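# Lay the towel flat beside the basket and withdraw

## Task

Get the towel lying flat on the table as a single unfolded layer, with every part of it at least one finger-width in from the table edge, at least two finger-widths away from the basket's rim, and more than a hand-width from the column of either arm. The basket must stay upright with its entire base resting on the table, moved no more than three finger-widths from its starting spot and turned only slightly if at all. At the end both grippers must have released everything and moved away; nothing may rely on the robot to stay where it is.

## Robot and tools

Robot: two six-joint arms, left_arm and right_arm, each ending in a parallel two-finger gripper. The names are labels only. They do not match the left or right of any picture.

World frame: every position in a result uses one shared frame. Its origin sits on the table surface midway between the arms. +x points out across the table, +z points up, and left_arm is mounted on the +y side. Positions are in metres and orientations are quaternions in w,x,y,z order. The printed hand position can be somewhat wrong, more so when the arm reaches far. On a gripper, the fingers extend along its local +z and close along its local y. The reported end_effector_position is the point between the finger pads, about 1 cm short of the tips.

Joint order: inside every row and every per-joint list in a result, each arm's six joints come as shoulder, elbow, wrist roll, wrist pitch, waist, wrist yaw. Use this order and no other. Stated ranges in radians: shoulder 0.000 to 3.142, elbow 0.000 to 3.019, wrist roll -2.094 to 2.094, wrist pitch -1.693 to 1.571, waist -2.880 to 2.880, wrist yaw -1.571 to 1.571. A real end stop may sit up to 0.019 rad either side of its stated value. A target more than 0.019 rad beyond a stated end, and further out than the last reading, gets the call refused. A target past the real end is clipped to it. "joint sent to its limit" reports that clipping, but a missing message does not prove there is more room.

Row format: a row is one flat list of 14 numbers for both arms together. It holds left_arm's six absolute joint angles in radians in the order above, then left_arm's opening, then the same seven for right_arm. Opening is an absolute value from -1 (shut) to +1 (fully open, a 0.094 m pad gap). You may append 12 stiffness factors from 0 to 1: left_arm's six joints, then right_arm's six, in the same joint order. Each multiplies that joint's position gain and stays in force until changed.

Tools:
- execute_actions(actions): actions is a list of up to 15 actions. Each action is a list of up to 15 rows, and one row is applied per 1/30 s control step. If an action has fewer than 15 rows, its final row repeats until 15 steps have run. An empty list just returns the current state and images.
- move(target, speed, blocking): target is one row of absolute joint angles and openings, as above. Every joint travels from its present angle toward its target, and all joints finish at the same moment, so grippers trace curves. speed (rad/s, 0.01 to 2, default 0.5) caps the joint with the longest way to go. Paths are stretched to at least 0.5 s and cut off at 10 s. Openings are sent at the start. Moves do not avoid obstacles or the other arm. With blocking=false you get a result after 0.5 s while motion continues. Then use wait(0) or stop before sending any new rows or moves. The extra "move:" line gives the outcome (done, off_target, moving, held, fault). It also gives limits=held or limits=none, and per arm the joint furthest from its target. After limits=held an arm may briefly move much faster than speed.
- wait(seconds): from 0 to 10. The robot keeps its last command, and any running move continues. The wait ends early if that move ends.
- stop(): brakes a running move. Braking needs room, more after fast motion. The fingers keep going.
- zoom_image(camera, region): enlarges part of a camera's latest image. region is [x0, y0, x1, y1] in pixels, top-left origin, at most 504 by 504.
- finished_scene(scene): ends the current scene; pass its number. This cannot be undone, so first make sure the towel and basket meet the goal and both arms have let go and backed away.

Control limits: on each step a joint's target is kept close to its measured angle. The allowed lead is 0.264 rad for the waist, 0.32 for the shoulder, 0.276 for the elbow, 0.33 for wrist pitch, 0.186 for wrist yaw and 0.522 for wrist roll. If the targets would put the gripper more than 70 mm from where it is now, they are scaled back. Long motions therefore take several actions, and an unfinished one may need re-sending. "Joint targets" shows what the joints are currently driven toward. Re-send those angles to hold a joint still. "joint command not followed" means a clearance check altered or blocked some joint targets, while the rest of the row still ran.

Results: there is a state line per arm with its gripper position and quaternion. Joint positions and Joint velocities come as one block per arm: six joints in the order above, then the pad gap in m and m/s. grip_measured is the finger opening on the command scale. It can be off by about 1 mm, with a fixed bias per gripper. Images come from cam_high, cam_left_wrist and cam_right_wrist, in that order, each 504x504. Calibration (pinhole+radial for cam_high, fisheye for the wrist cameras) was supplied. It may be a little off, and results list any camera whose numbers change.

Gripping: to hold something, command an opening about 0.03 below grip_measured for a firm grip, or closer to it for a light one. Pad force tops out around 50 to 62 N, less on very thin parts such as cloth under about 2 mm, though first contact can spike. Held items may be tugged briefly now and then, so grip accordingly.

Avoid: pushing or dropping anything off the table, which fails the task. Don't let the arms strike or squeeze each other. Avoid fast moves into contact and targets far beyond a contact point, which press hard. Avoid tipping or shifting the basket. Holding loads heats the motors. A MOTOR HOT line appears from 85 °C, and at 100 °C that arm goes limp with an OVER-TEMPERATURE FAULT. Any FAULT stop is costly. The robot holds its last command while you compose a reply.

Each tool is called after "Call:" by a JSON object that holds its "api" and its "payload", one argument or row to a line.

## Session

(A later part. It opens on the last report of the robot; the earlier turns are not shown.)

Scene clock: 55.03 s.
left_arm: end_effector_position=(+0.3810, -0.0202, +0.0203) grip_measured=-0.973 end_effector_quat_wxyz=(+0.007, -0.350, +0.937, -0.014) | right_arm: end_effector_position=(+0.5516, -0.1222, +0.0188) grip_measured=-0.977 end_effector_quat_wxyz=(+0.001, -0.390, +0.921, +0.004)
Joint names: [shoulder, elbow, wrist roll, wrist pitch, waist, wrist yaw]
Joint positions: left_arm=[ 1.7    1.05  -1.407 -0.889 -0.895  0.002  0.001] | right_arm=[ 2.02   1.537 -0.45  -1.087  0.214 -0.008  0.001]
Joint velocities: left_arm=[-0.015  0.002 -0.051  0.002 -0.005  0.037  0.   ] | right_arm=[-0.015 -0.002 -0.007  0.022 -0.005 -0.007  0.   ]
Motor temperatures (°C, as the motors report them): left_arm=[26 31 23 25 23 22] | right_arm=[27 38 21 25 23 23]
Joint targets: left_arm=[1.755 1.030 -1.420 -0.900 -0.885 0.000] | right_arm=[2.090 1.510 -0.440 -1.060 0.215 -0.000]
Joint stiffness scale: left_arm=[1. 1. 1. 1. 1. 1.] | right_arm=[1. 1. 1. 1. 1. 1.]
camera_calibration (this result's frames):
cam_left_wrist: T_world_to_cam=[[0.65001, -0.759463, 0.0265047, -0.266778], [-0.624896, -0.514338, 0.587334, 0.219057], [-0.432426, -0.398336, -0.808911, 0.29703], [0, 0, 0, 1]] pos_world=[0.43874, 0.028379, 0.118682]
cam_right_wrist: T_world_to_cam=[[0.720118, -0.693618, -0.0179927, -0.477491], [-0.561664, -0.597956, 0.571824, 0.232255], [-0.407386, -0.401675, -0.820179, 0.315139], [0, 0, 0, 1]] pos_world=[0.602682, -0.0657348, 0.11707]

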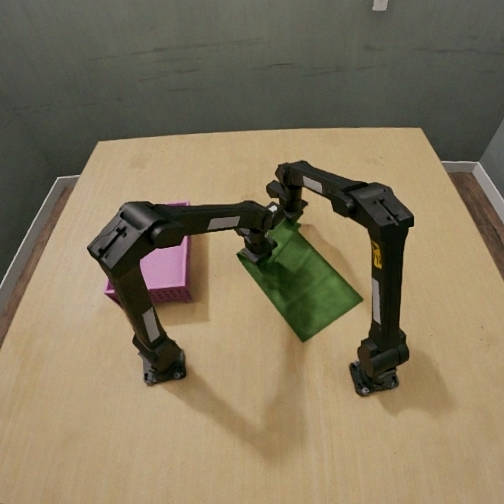

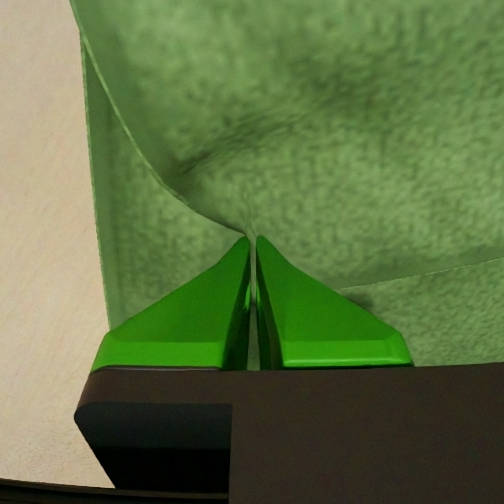

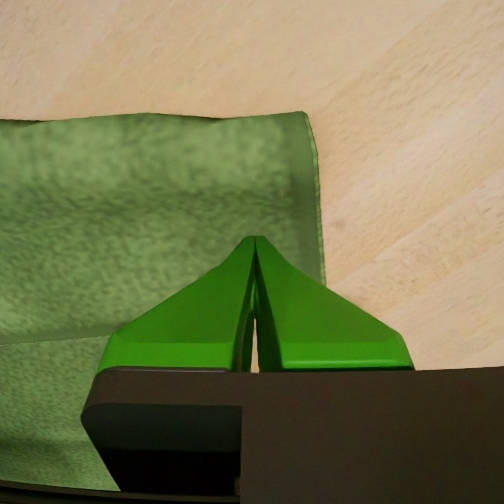

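Call:
{"api": "move", "payload": {
  "target": [1.62,1.17,-1.4,-1.06,-0.87,0,-1,1.8,1.6,-0.44,-1.3,0.1,0,-1],
  "speed": 0.25
}}

Call:
{"api": "move", "payload": {
  "target": [1.62,1.28,-1.23,-1.18,-0.69,0,-1,1.4,1.4,-0.44,-1.3,-0.3,0,0],
  "speed": 0.3
}}

Call:
{"api": "move", "payload": {
  "target": [1.79,1.3,-1.05,-1.06,-0.52,0,-1,1.4,1.4,-0.44,-1.3,-0.3,0,0],
  "speed": 0.12
}}

Scene clock: 63.77 s.
left_arm: end_effector_position=(+0.3844, -0.0168, +0.0714) grip_measured=-0.973 end_effector_quat_wxyz=(+0.001, -0.355, +0.935, -0.004) | right_arm: end_effector_position=(+0.5388, -0.1881, +0.1401) grip_measured=-0.978 end_effector_quat_wxyz=(+0.013, -0.342, +0.940, +0.001)
Joint names: [shoulder, elbow, wrist roll, wrist pitch, waist, wrist yaw]
Joint positions: left_arm=[ 1.638  1.128 -1.407 -1.052 -0.884  0.002  0.001] | right_arm=[ 1.813  1.558 -0.45  -1.291  0.111 -0.004  0.001]
Joint velocities: left_arm=[-0.005 -0.002 -0.051 -0.007  0.005 -0.051 -0.001] | right_arm=[-0.015 -0.007 -0.051 -0.002 -0.015 -0.022  0.   ]
Motor temperatures (°C, as the motors report them): left_arm=[26 30 23 25 23 22] | right_arm=[26 36 21 25 23 23]
Joint targets: left_arm=[1.620 1.170 -1.400 -1.060 -0.870 -0.000] | right_arm=[1.800 1.600 -0.440 -1.300 0.100 0.000]
Joint stiffness scale: left_arm=[1. 1. 1. 1. 1. 1.] | right_arm=[1. 1. 1. 1. 1. 1.]
move: off_target (left_arm, right_arm); limits=none; left_arm: farthest joint: the elbow, 0.042 radians from its target (0.120 radians at the start); right_arm: farthest joint: the elbow, 0.042 radians from its target (0.063 radians at the start)
camera_calibration (this result's frames):
cam_left_wrist: T_world_to_cam=[[0.658357, -0.752699, 0.00319646, -0.269194], [-0.608554, -0.52977, 0.590767, 0.186151], [-0.442976, -0.390881, -0.806836, 0.345237], [0, 0, 0, 1]] pos_world=[0.443441, 0.0309415, 0.169439]
cam_right_wrist: T_world_to_cam=[[0.645501, -0.763751, -0.00353004, -0.48686], [-0.633911, -0.53833, 0.5553, 0.168752], [-0.426011, -0.356209, -0.831643, 0.403204], [0, 0, 0, 1]] pos_world=[0.593012, -0.137371, 0.239895]

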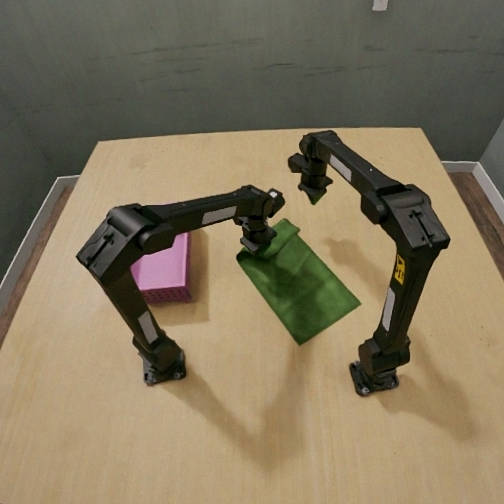

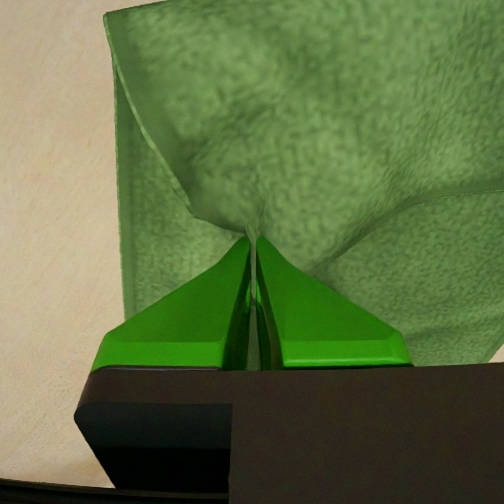

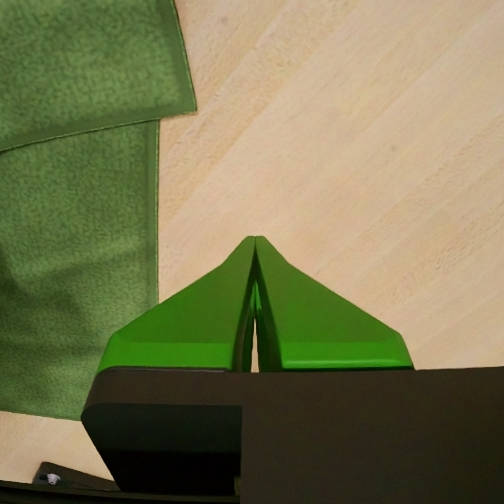

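Scene clock: 65.73 s.
left_arm: end_effector_position=(+0.4429, +0.0450, +0.1073) grip_measured=-0.973 end_effector_quat_wxyz=(-0.003, -0.365, +0.931, +0.002) | right_arm: end_effector_position=(+0.4698, -0.3988, +0.2748) grip_measured=-0.002 end_effector_quat_wxyz=(+0.129, -0.144, +0.980, -0.038)
Joint names: [shoulder, elbow, wrist roll, wrist pitch, waist, wrist yaw]
Joint positions: left_arm=[ 1.638  1.233 -1.246 -1.172 -0.701  0.002  0.001] | right_arm=[ 1.406  1.397 -0.449 -1.293 -0.295 -0.004  0.047]
Joint velocities: left_arm=[-0.005 -0.002 -0.037  0.007 -0.005 -0.022 -0.001] | right_arm=[-0.005  0.002  0.051 -0.022 -0.015 -0.081  0.   ]
Motor temperatures (°C, as the motors report them): left_arm=[26 30 23 25 23 22] | right_arm=[26 36 21 25 23 23]
Joint targets: left_arm=[1.620 1.280 -1.230 -1.180 -0.690 0.000] | right_arm=[1.400 1.400 -0.440 -1.300 -0.300 -0.000]
Joint stiffness scale: left_arm=[1. 1. 1. 1. 1. 1.] | right_arm=[1. 1. 1. 1. 1. 1.]
move: off_target (left_arm); limits=none; left_arm: farthest joint: the elbow, 0.047 radians from its target (0.152 radians at the start); right_arm: farthest joint: the wrist roll, 0.009 radians from its target (0.010 radians at the start)
camera_calibration (this result's frames):
cam_left_wrist: T_world_to_cam=[[0.674518, -0.738178, -0.0108515, -0.267599], [-0.589766, -0.54763, 0.593529, 0.225375], [-0.444073, -0.393947, -0.804739, 0.42464], [0, 0, 0, 1]] pos_world=[0.50199, 0.0931717, 0.205054]
cam_right_wrist: T_world_to_cam=[[0.279109, -0.954771, 0.102518, -0.535961], [-0.905611, -0.226218, 0.358741, 0.24292], [-0.319324, -0.192969, -0.927791, 0.452168], [0, 0, 0, 1]] pos_world=[0.513971, -0.369513, 0.387317]

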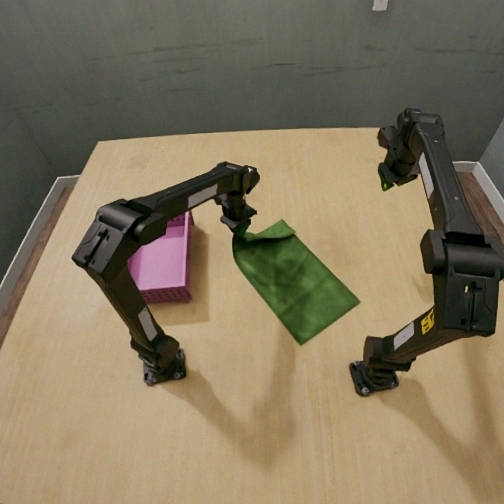

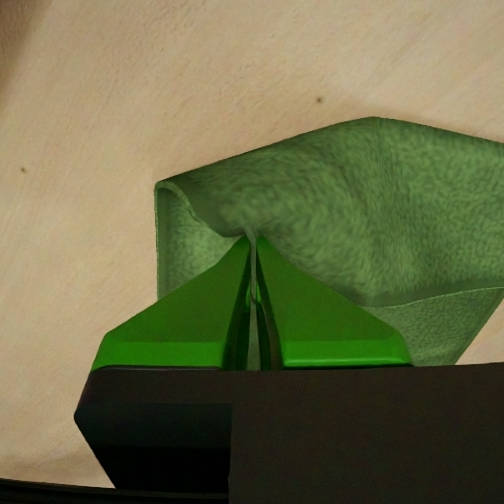

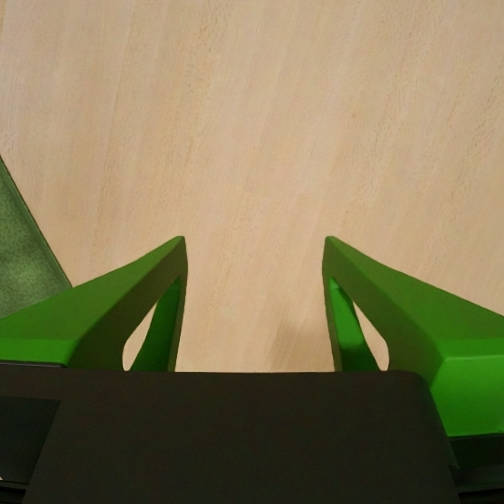

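Scene clock: 67.90 s.
left_arm: end_effector_position=(+0.4995, +0.1083, +0.0487) grip_measured=-0.973 end_effector_quat_wxyz=(-0.011, -0.360, +0.933, +0.007) | right_arm: end_effector_position=(+0.4698, -0.3988, +0.2748) grip_measured=-0.002 end_effector_quat_wxyz=(+0.129, -0.144, +0.980, -0.038)
Joint names: [shoulder, elbow, wrist roll, wrist pitch, waist, wrist yaw]
Joint positions: left_arm=[ 1.781  1.253 -1.066 -1.069 -0.531  0.002  0.001] | right_arm=[ 1.406  1.397 -0.449 -1.293 -0.295 -0.004  0.047]
Joint velocities: left_arm=[-0.015 -0.007 -0.022 -0.027 -0.005  0.066  0.   ] | right_arm=[-0.005 -0.002 -0.037 -0.007 -0.005  0.022 -0.001]
Motor temperatures (°C, as the motors report them): left_arm=[26 30 23 25 23 22] | right_arm=[26 36 21 25 23 23]
Joint targets: left_arm=[1.790 1.300 -1.050 -1.060 -0.520 0.000] | right_arm=[1.400 1.400 -0.440 -1.300 -0.300 -0.000]
Joint stiffness scale: left_arm=[1. 1. 1. 1. 1. 1.] | right_arm=[1. 1. 1. 1. 1. 1.]
move: off_target (left_arm); limits=none; left_arm: farthest joint: the elbow, 0.047 radians from its target (0.067 radians at the start); right_arm: farthest joint: the wrist roll, 0.009 radians from its target (0.009 radians at the start)
camera_calibration (this result's frames):
cam_left_wrist: T_world_to_cam=[[0.666835, -0.744729, -0.026635, -0.254387], [-0.584303, -0.544703, 0.601572, 0.324812], [-0.462516, -0.385586, -0.798375, 0.435641], [0, 0, 0, 1]] pos_world=[0.560914, 0.155454, 0.145631]
cam_right_wrist: T_world_to_cam=[[0.279109, -0.954771, 0.102518, -0.535961], [-0.905611, -0.226218, 0.358741, 0.24292], [-0.319324, -0.192969, -0.927791, 0.452168], [0, 0, 0, 1]] pos_world=[0.513971, -0.369513, 0.387317]

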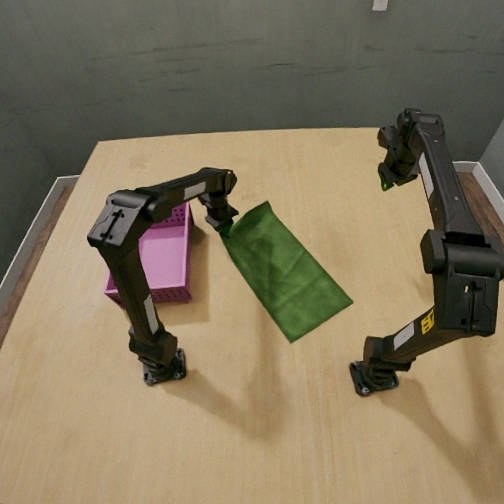

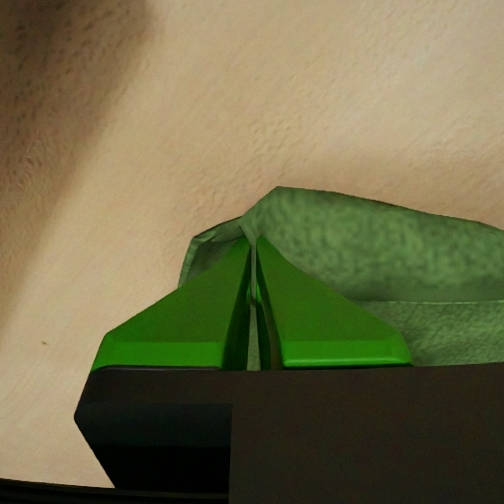

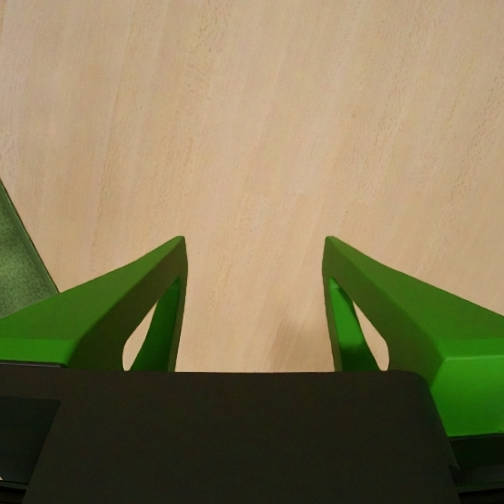

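Call:
{"api": "move", "payload": {
  "target": [1.88,1.47,-1.05,-1.0,-0.5,0,-1,1.4,1.4,-0.44,-1.3,-0.3,0,0],
  "speed": 0.15
}}

Call:
{"api": "move", "payload": {
  "target": [1.88,1.47,-1.05,-1.0,-0.5,0,0,1.4,1.4,-0.44,-1.3,-0.3,0,0]
}}

Call:
{"api": "move", "payload": {
  "target": [1.6,1.5,-1.05,-1.3,-0.4,0,0,1.4,1.4,-0.44,-1.3,-0.3,0,0]
}}

Call:
{"api": "zoom_image", "payload": {
  "camera": "cam_high",
  "region": [170,160,390,380]
}}

Scene clock: 73.73 s.
left_arm: end_effector_position=(+0.5779, +0.0912, +0.0640) grip_measured=-0.973 end_effector_quat_wxyz=(+0.044, -0.367, +0.929, -0.038) | right_arm: end_effector_position=(+0.4698, -0.3988, +0.2748) grip_measured=-0.002 end_effector_quat_wxyz=(+0.129, -0.144, +0.980, -0.038)
Joint names: [shoulder, elbow, wrist roll, wrist pitch, waist, wrist yaw]
Joint positions: left_arm=[ 1.868  1.422 -1.066 -1.01  -0.515  0.002  0.001] | right_arm=[ 1.406  1.397 -0.449 -1.293 -0.295 -0.004  0.047]
Joint velocities: left_arm=[-0.005  0.007  0.007 -0.002 -0.005 -0.007  0.001] | right_arm=[-0.005  0.007  0.007  0.007  0.005  0.051 -0.   ]
Motor temperatures (°C, as the motors report them): left_arm=[26 31 23 25 23 22] | right_arm=[26 37 21 25 23 23]
Joint targets: left_arm=[1.880 1.470 -1.050 -1.000 -0.500 -0.000] | right_arm=[1.400 1.400 -0.440 -1.300 -0.300 0.000]
Joint stiffness scale: left_arm=[1. 1. 1. 1. 1. 1.] | right_arm=[1. 1. 1. 1. 1. 1.]
move: off_target (left_arm); limits=none; left_arm: farthest joint: the elbow, 0.048 radians from its target (0.217 radians at the start); right_arm: farthest joint: the wrist roll, 0.009 radians from its target (0.009 radians at the start)
camera_calibration (this result's frames):
cam_left_wrist: T_world_to_cam=[[0.673404, -0.732939, 0.0965821, -0.331774], [-0.653055, -0.528538, 0.542372, 0.394147], [-0.346478, -0.428309, -0.834569, 0.416609], [0, 0, 0, 1]] pos_world=[0.625163, 0.143589, 0.165959]
cam_right_wrist: T_world_to_cam=[[0.279109, -0.954771, 0.102518, -0.535961], [-0.905611, -0.226218, 0.358741, 0.24292], [-0.319324, -0.192969, -0.927791, 0.452168], [0, 0, 0, 1]] pos_world=[0.513971, -0.369513, 0.387317]

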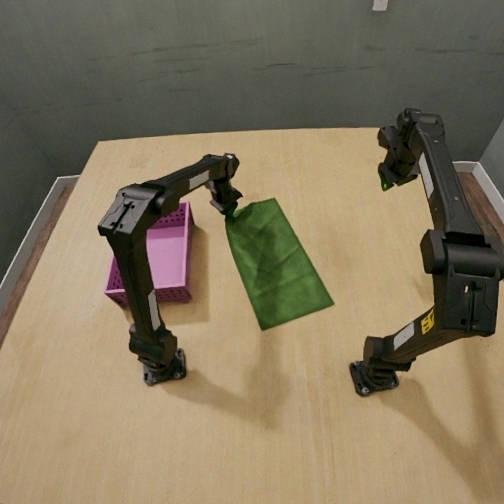

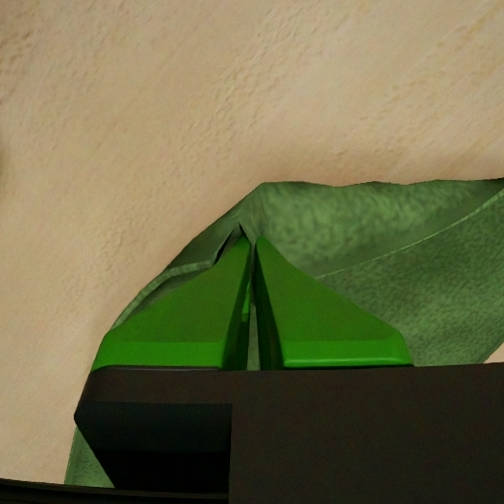

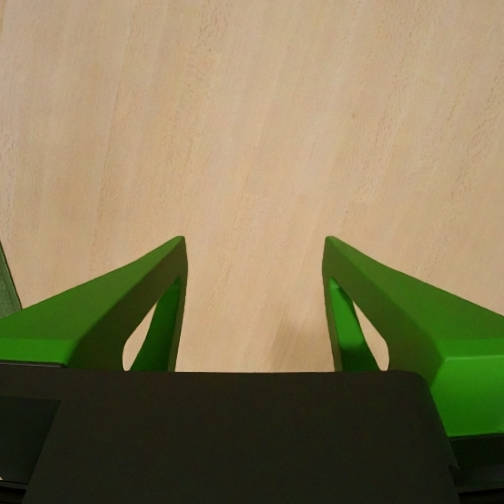

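Scene clock: 74.43 s.
left_arm: end_effector_position=(+0.5773, +0.0914, +0.0634) grip_measured=-0.002 end_effector_quat_wxyz=(+0.043, -0.367, +0.929, -0.037) | right_arm: end_effector_position=(+0.4698, -0.3988, +0.2748) grip_measured=-0.002 end_effector_quat_wxyz=(+0.129, -0.144, +0.980, -0.038)
Joint names: [shoulder, elbow, wrist roll, wrist pitch, waist, wrist yaw]
Joint positions: left_arm=[ 1.868  1.421 -1.066 -1.01  -0.515  0.002  0.047] | right_arm=[ 1.406  1.397 -0.449 -1.293 -0.295 -0.004  0.047]
Joint velocities: left_arm=[ 0.005 -0.012  0.081 -0.002  0.005 -0.037  0.   ] | right_arm=[ 0.005 -0.012  0.081  0.022 -0.015 -0.051  0.001]
Motor temperatures (°C, as the motors report them): left_arm=[26 31 23 25 23 22] | right_arm=[26 37 21 25 23 23]
Joint targets: left_arm=[1.880 1.470 -1.050 -1.000 -0.500 0.000] | right_arm=[1.400 1.400 -0.440 -1.300 -0.300 0.000]
Joint stiffness scale: left_arm=[1. 1. 1. 1. 1. 1.] | right_arm=[1. 1. 1. 1. 1. 1.]
move: off_target (left_arm); limits=none; left_arm: farthest joint: the elbow, 0.049 radians from its target (0.048 radians at the start); right_arm: farthest joint: the wrist roll, 0.009 radians from its target (0.009 radians at the start)
camera_calibration (this result's frames):
cam_left_wrist: T_world_to_cam=[[0.673543, -0.732984, 0.0952596, -0.33117], [-0.652267, -0.528794, 0.54307, 0.393693], [-0.347689, -0.427916, -0.834266, 0.416656], [0, 0, 0, 1]] pos_world=[0.624717, 0.143734, 0.165346]
cam_right_wrist: T_world_to_cam=[[0.279109, -0.954771, 0.102518, -0.535961], [-0.905611, -0.226218, 0.358741, 0.24292], [-0.319324, -0.192969, -0.927791, 0.452168], [0, 0, 0, 1]] pos_world=[0.513971, -0.369513, 0.387317]

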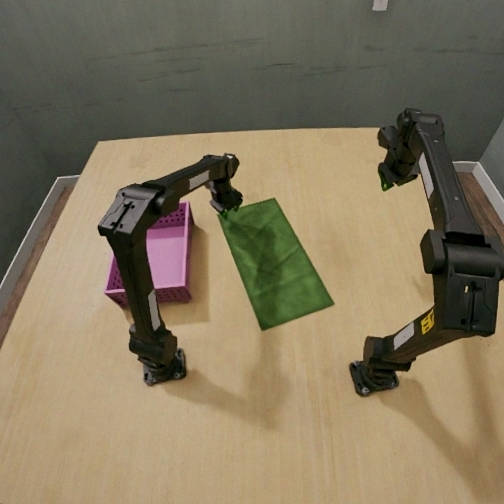

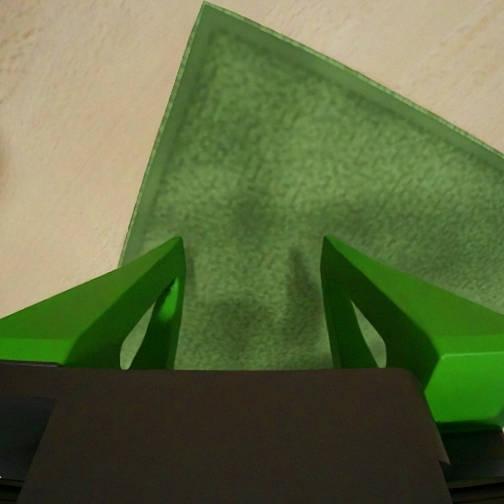

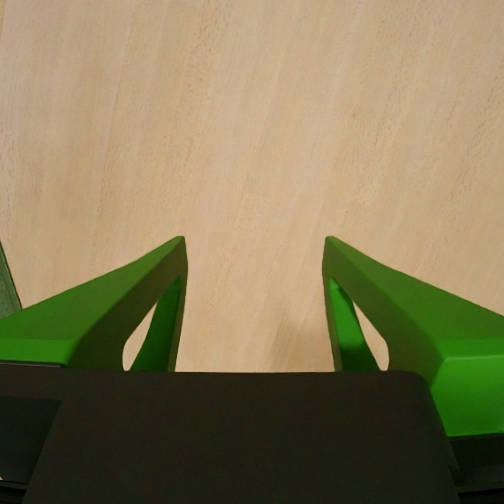

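Scene clock: 75.57 s.
left_arm: end_effector_position=(+0.5378, +0.1629, +0.2158) grip_measured=-0.002 end_effector_quat_wxyz=(+0.060, -0.416, +0.906, -0.045) | right_arm: end_effector_position=(+0.4698, -0.3988, +0.2748) grip_measured=-0.002 end_effector_quat_wxyz=(+0.129, -0.144, +0.980, -0.038)
Joint names: [shoulder, elbow, wrist roll, wrist pitch, waist, wrist yaw]
Joint positions: left_arm=[ 1.592  1.464 -1.065 -1.293 -0.406  0.001  0.047] | right_arm=[ 1.406  1.397 -0.449 -1.293 -0.295 -0.004  0.047]
Joint velocities: left_arm=[-0.005  0.002  0.022  0.007 -0.005  0.022  0.001] | right_arm=[-0.005 -0.007  0.081 -0.027 -0.015 -0.095 -0.   ]
Motor temperatures (°C, as the motors report them): left_arm=[27 31 23 25 23 22] | right_arm=[26 37 21 25 23 23]
Joint targets: left_arm=[1.600 1.500 -1.050 -1.300 -0.400 0.000] | right_arm=[1.400 1.400 -0.440 -1.300 -0.300 -0.000]
Joint stiffness scale: left_arm=[1. 1. 1. 1. 1. 1.] | right_arm=[1. 1. 1. 1. 1. 1.]
move: off_target (left_arm); limits=none; left_arm: farthest joint: the elbow, 0.036 radians from its target (0.079 radians at the start); right_arm: farthest joint: the wrist roll, 0.009 radians from its target (0.009 radians at the start)
camera_calibration (this result's frames):
cam_left_wrist: T_world_to_cam=[[0.745111, -0.65508, 0.125218, -0.324238], [-0.609663, -0.592886, 0.526115, 0.31414], [-0.270408, -0.468354, -0.841144, 0.527107], [0, 0, 0, 1]] pos_world=[0.575646, 0.22072, 0.3187]
cam_right_wrist: T_world_to_cam=[[0.279109, -0.954771, 0.102518, -0.535961], [-0.905611, -0.226218, 0.358741, 0.24292], [-0.319324, -0.192969, -0.927791, 0.452168], [0, 0, 0, 1]] pos_world=[0.513971, -0.369513, 0.387317]

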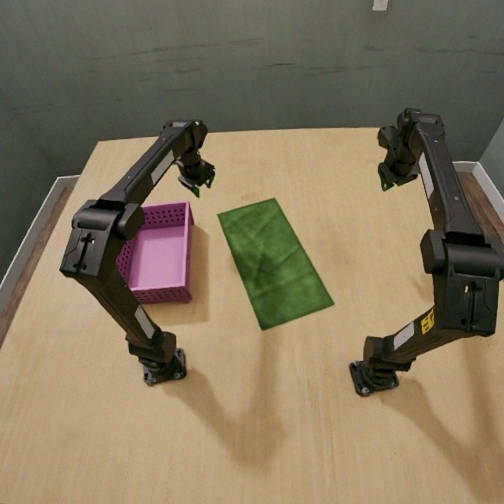

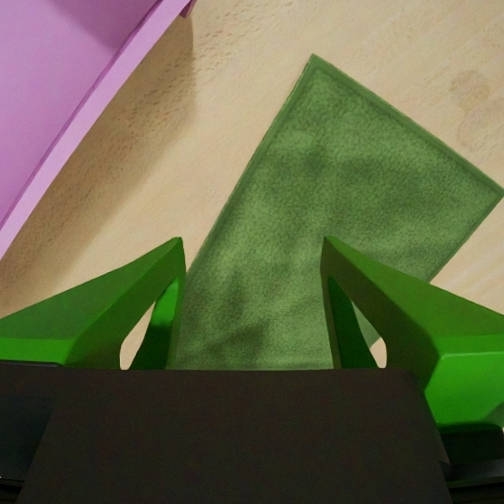

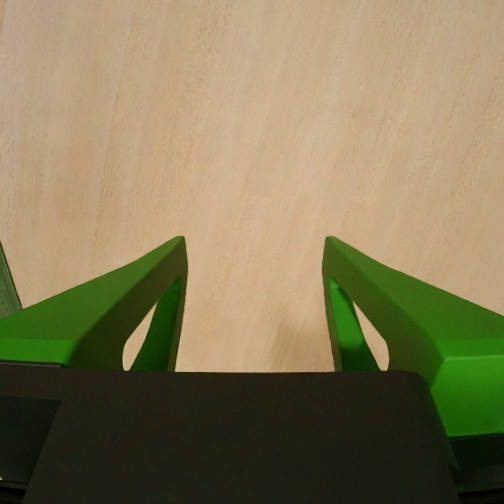

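Region (170, 160, 390, 380) of cam_high's 504x504 image, scaled by 2.291, with more detail than that image has.

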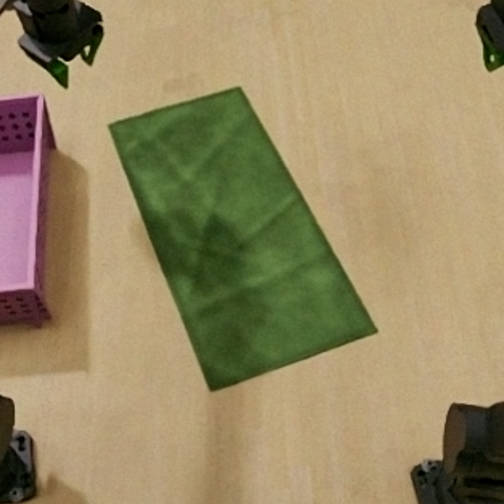

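Call:
{"api": "finished_scene", "payload": {
  "scene": 2
}}

The scene is finished: the task was done.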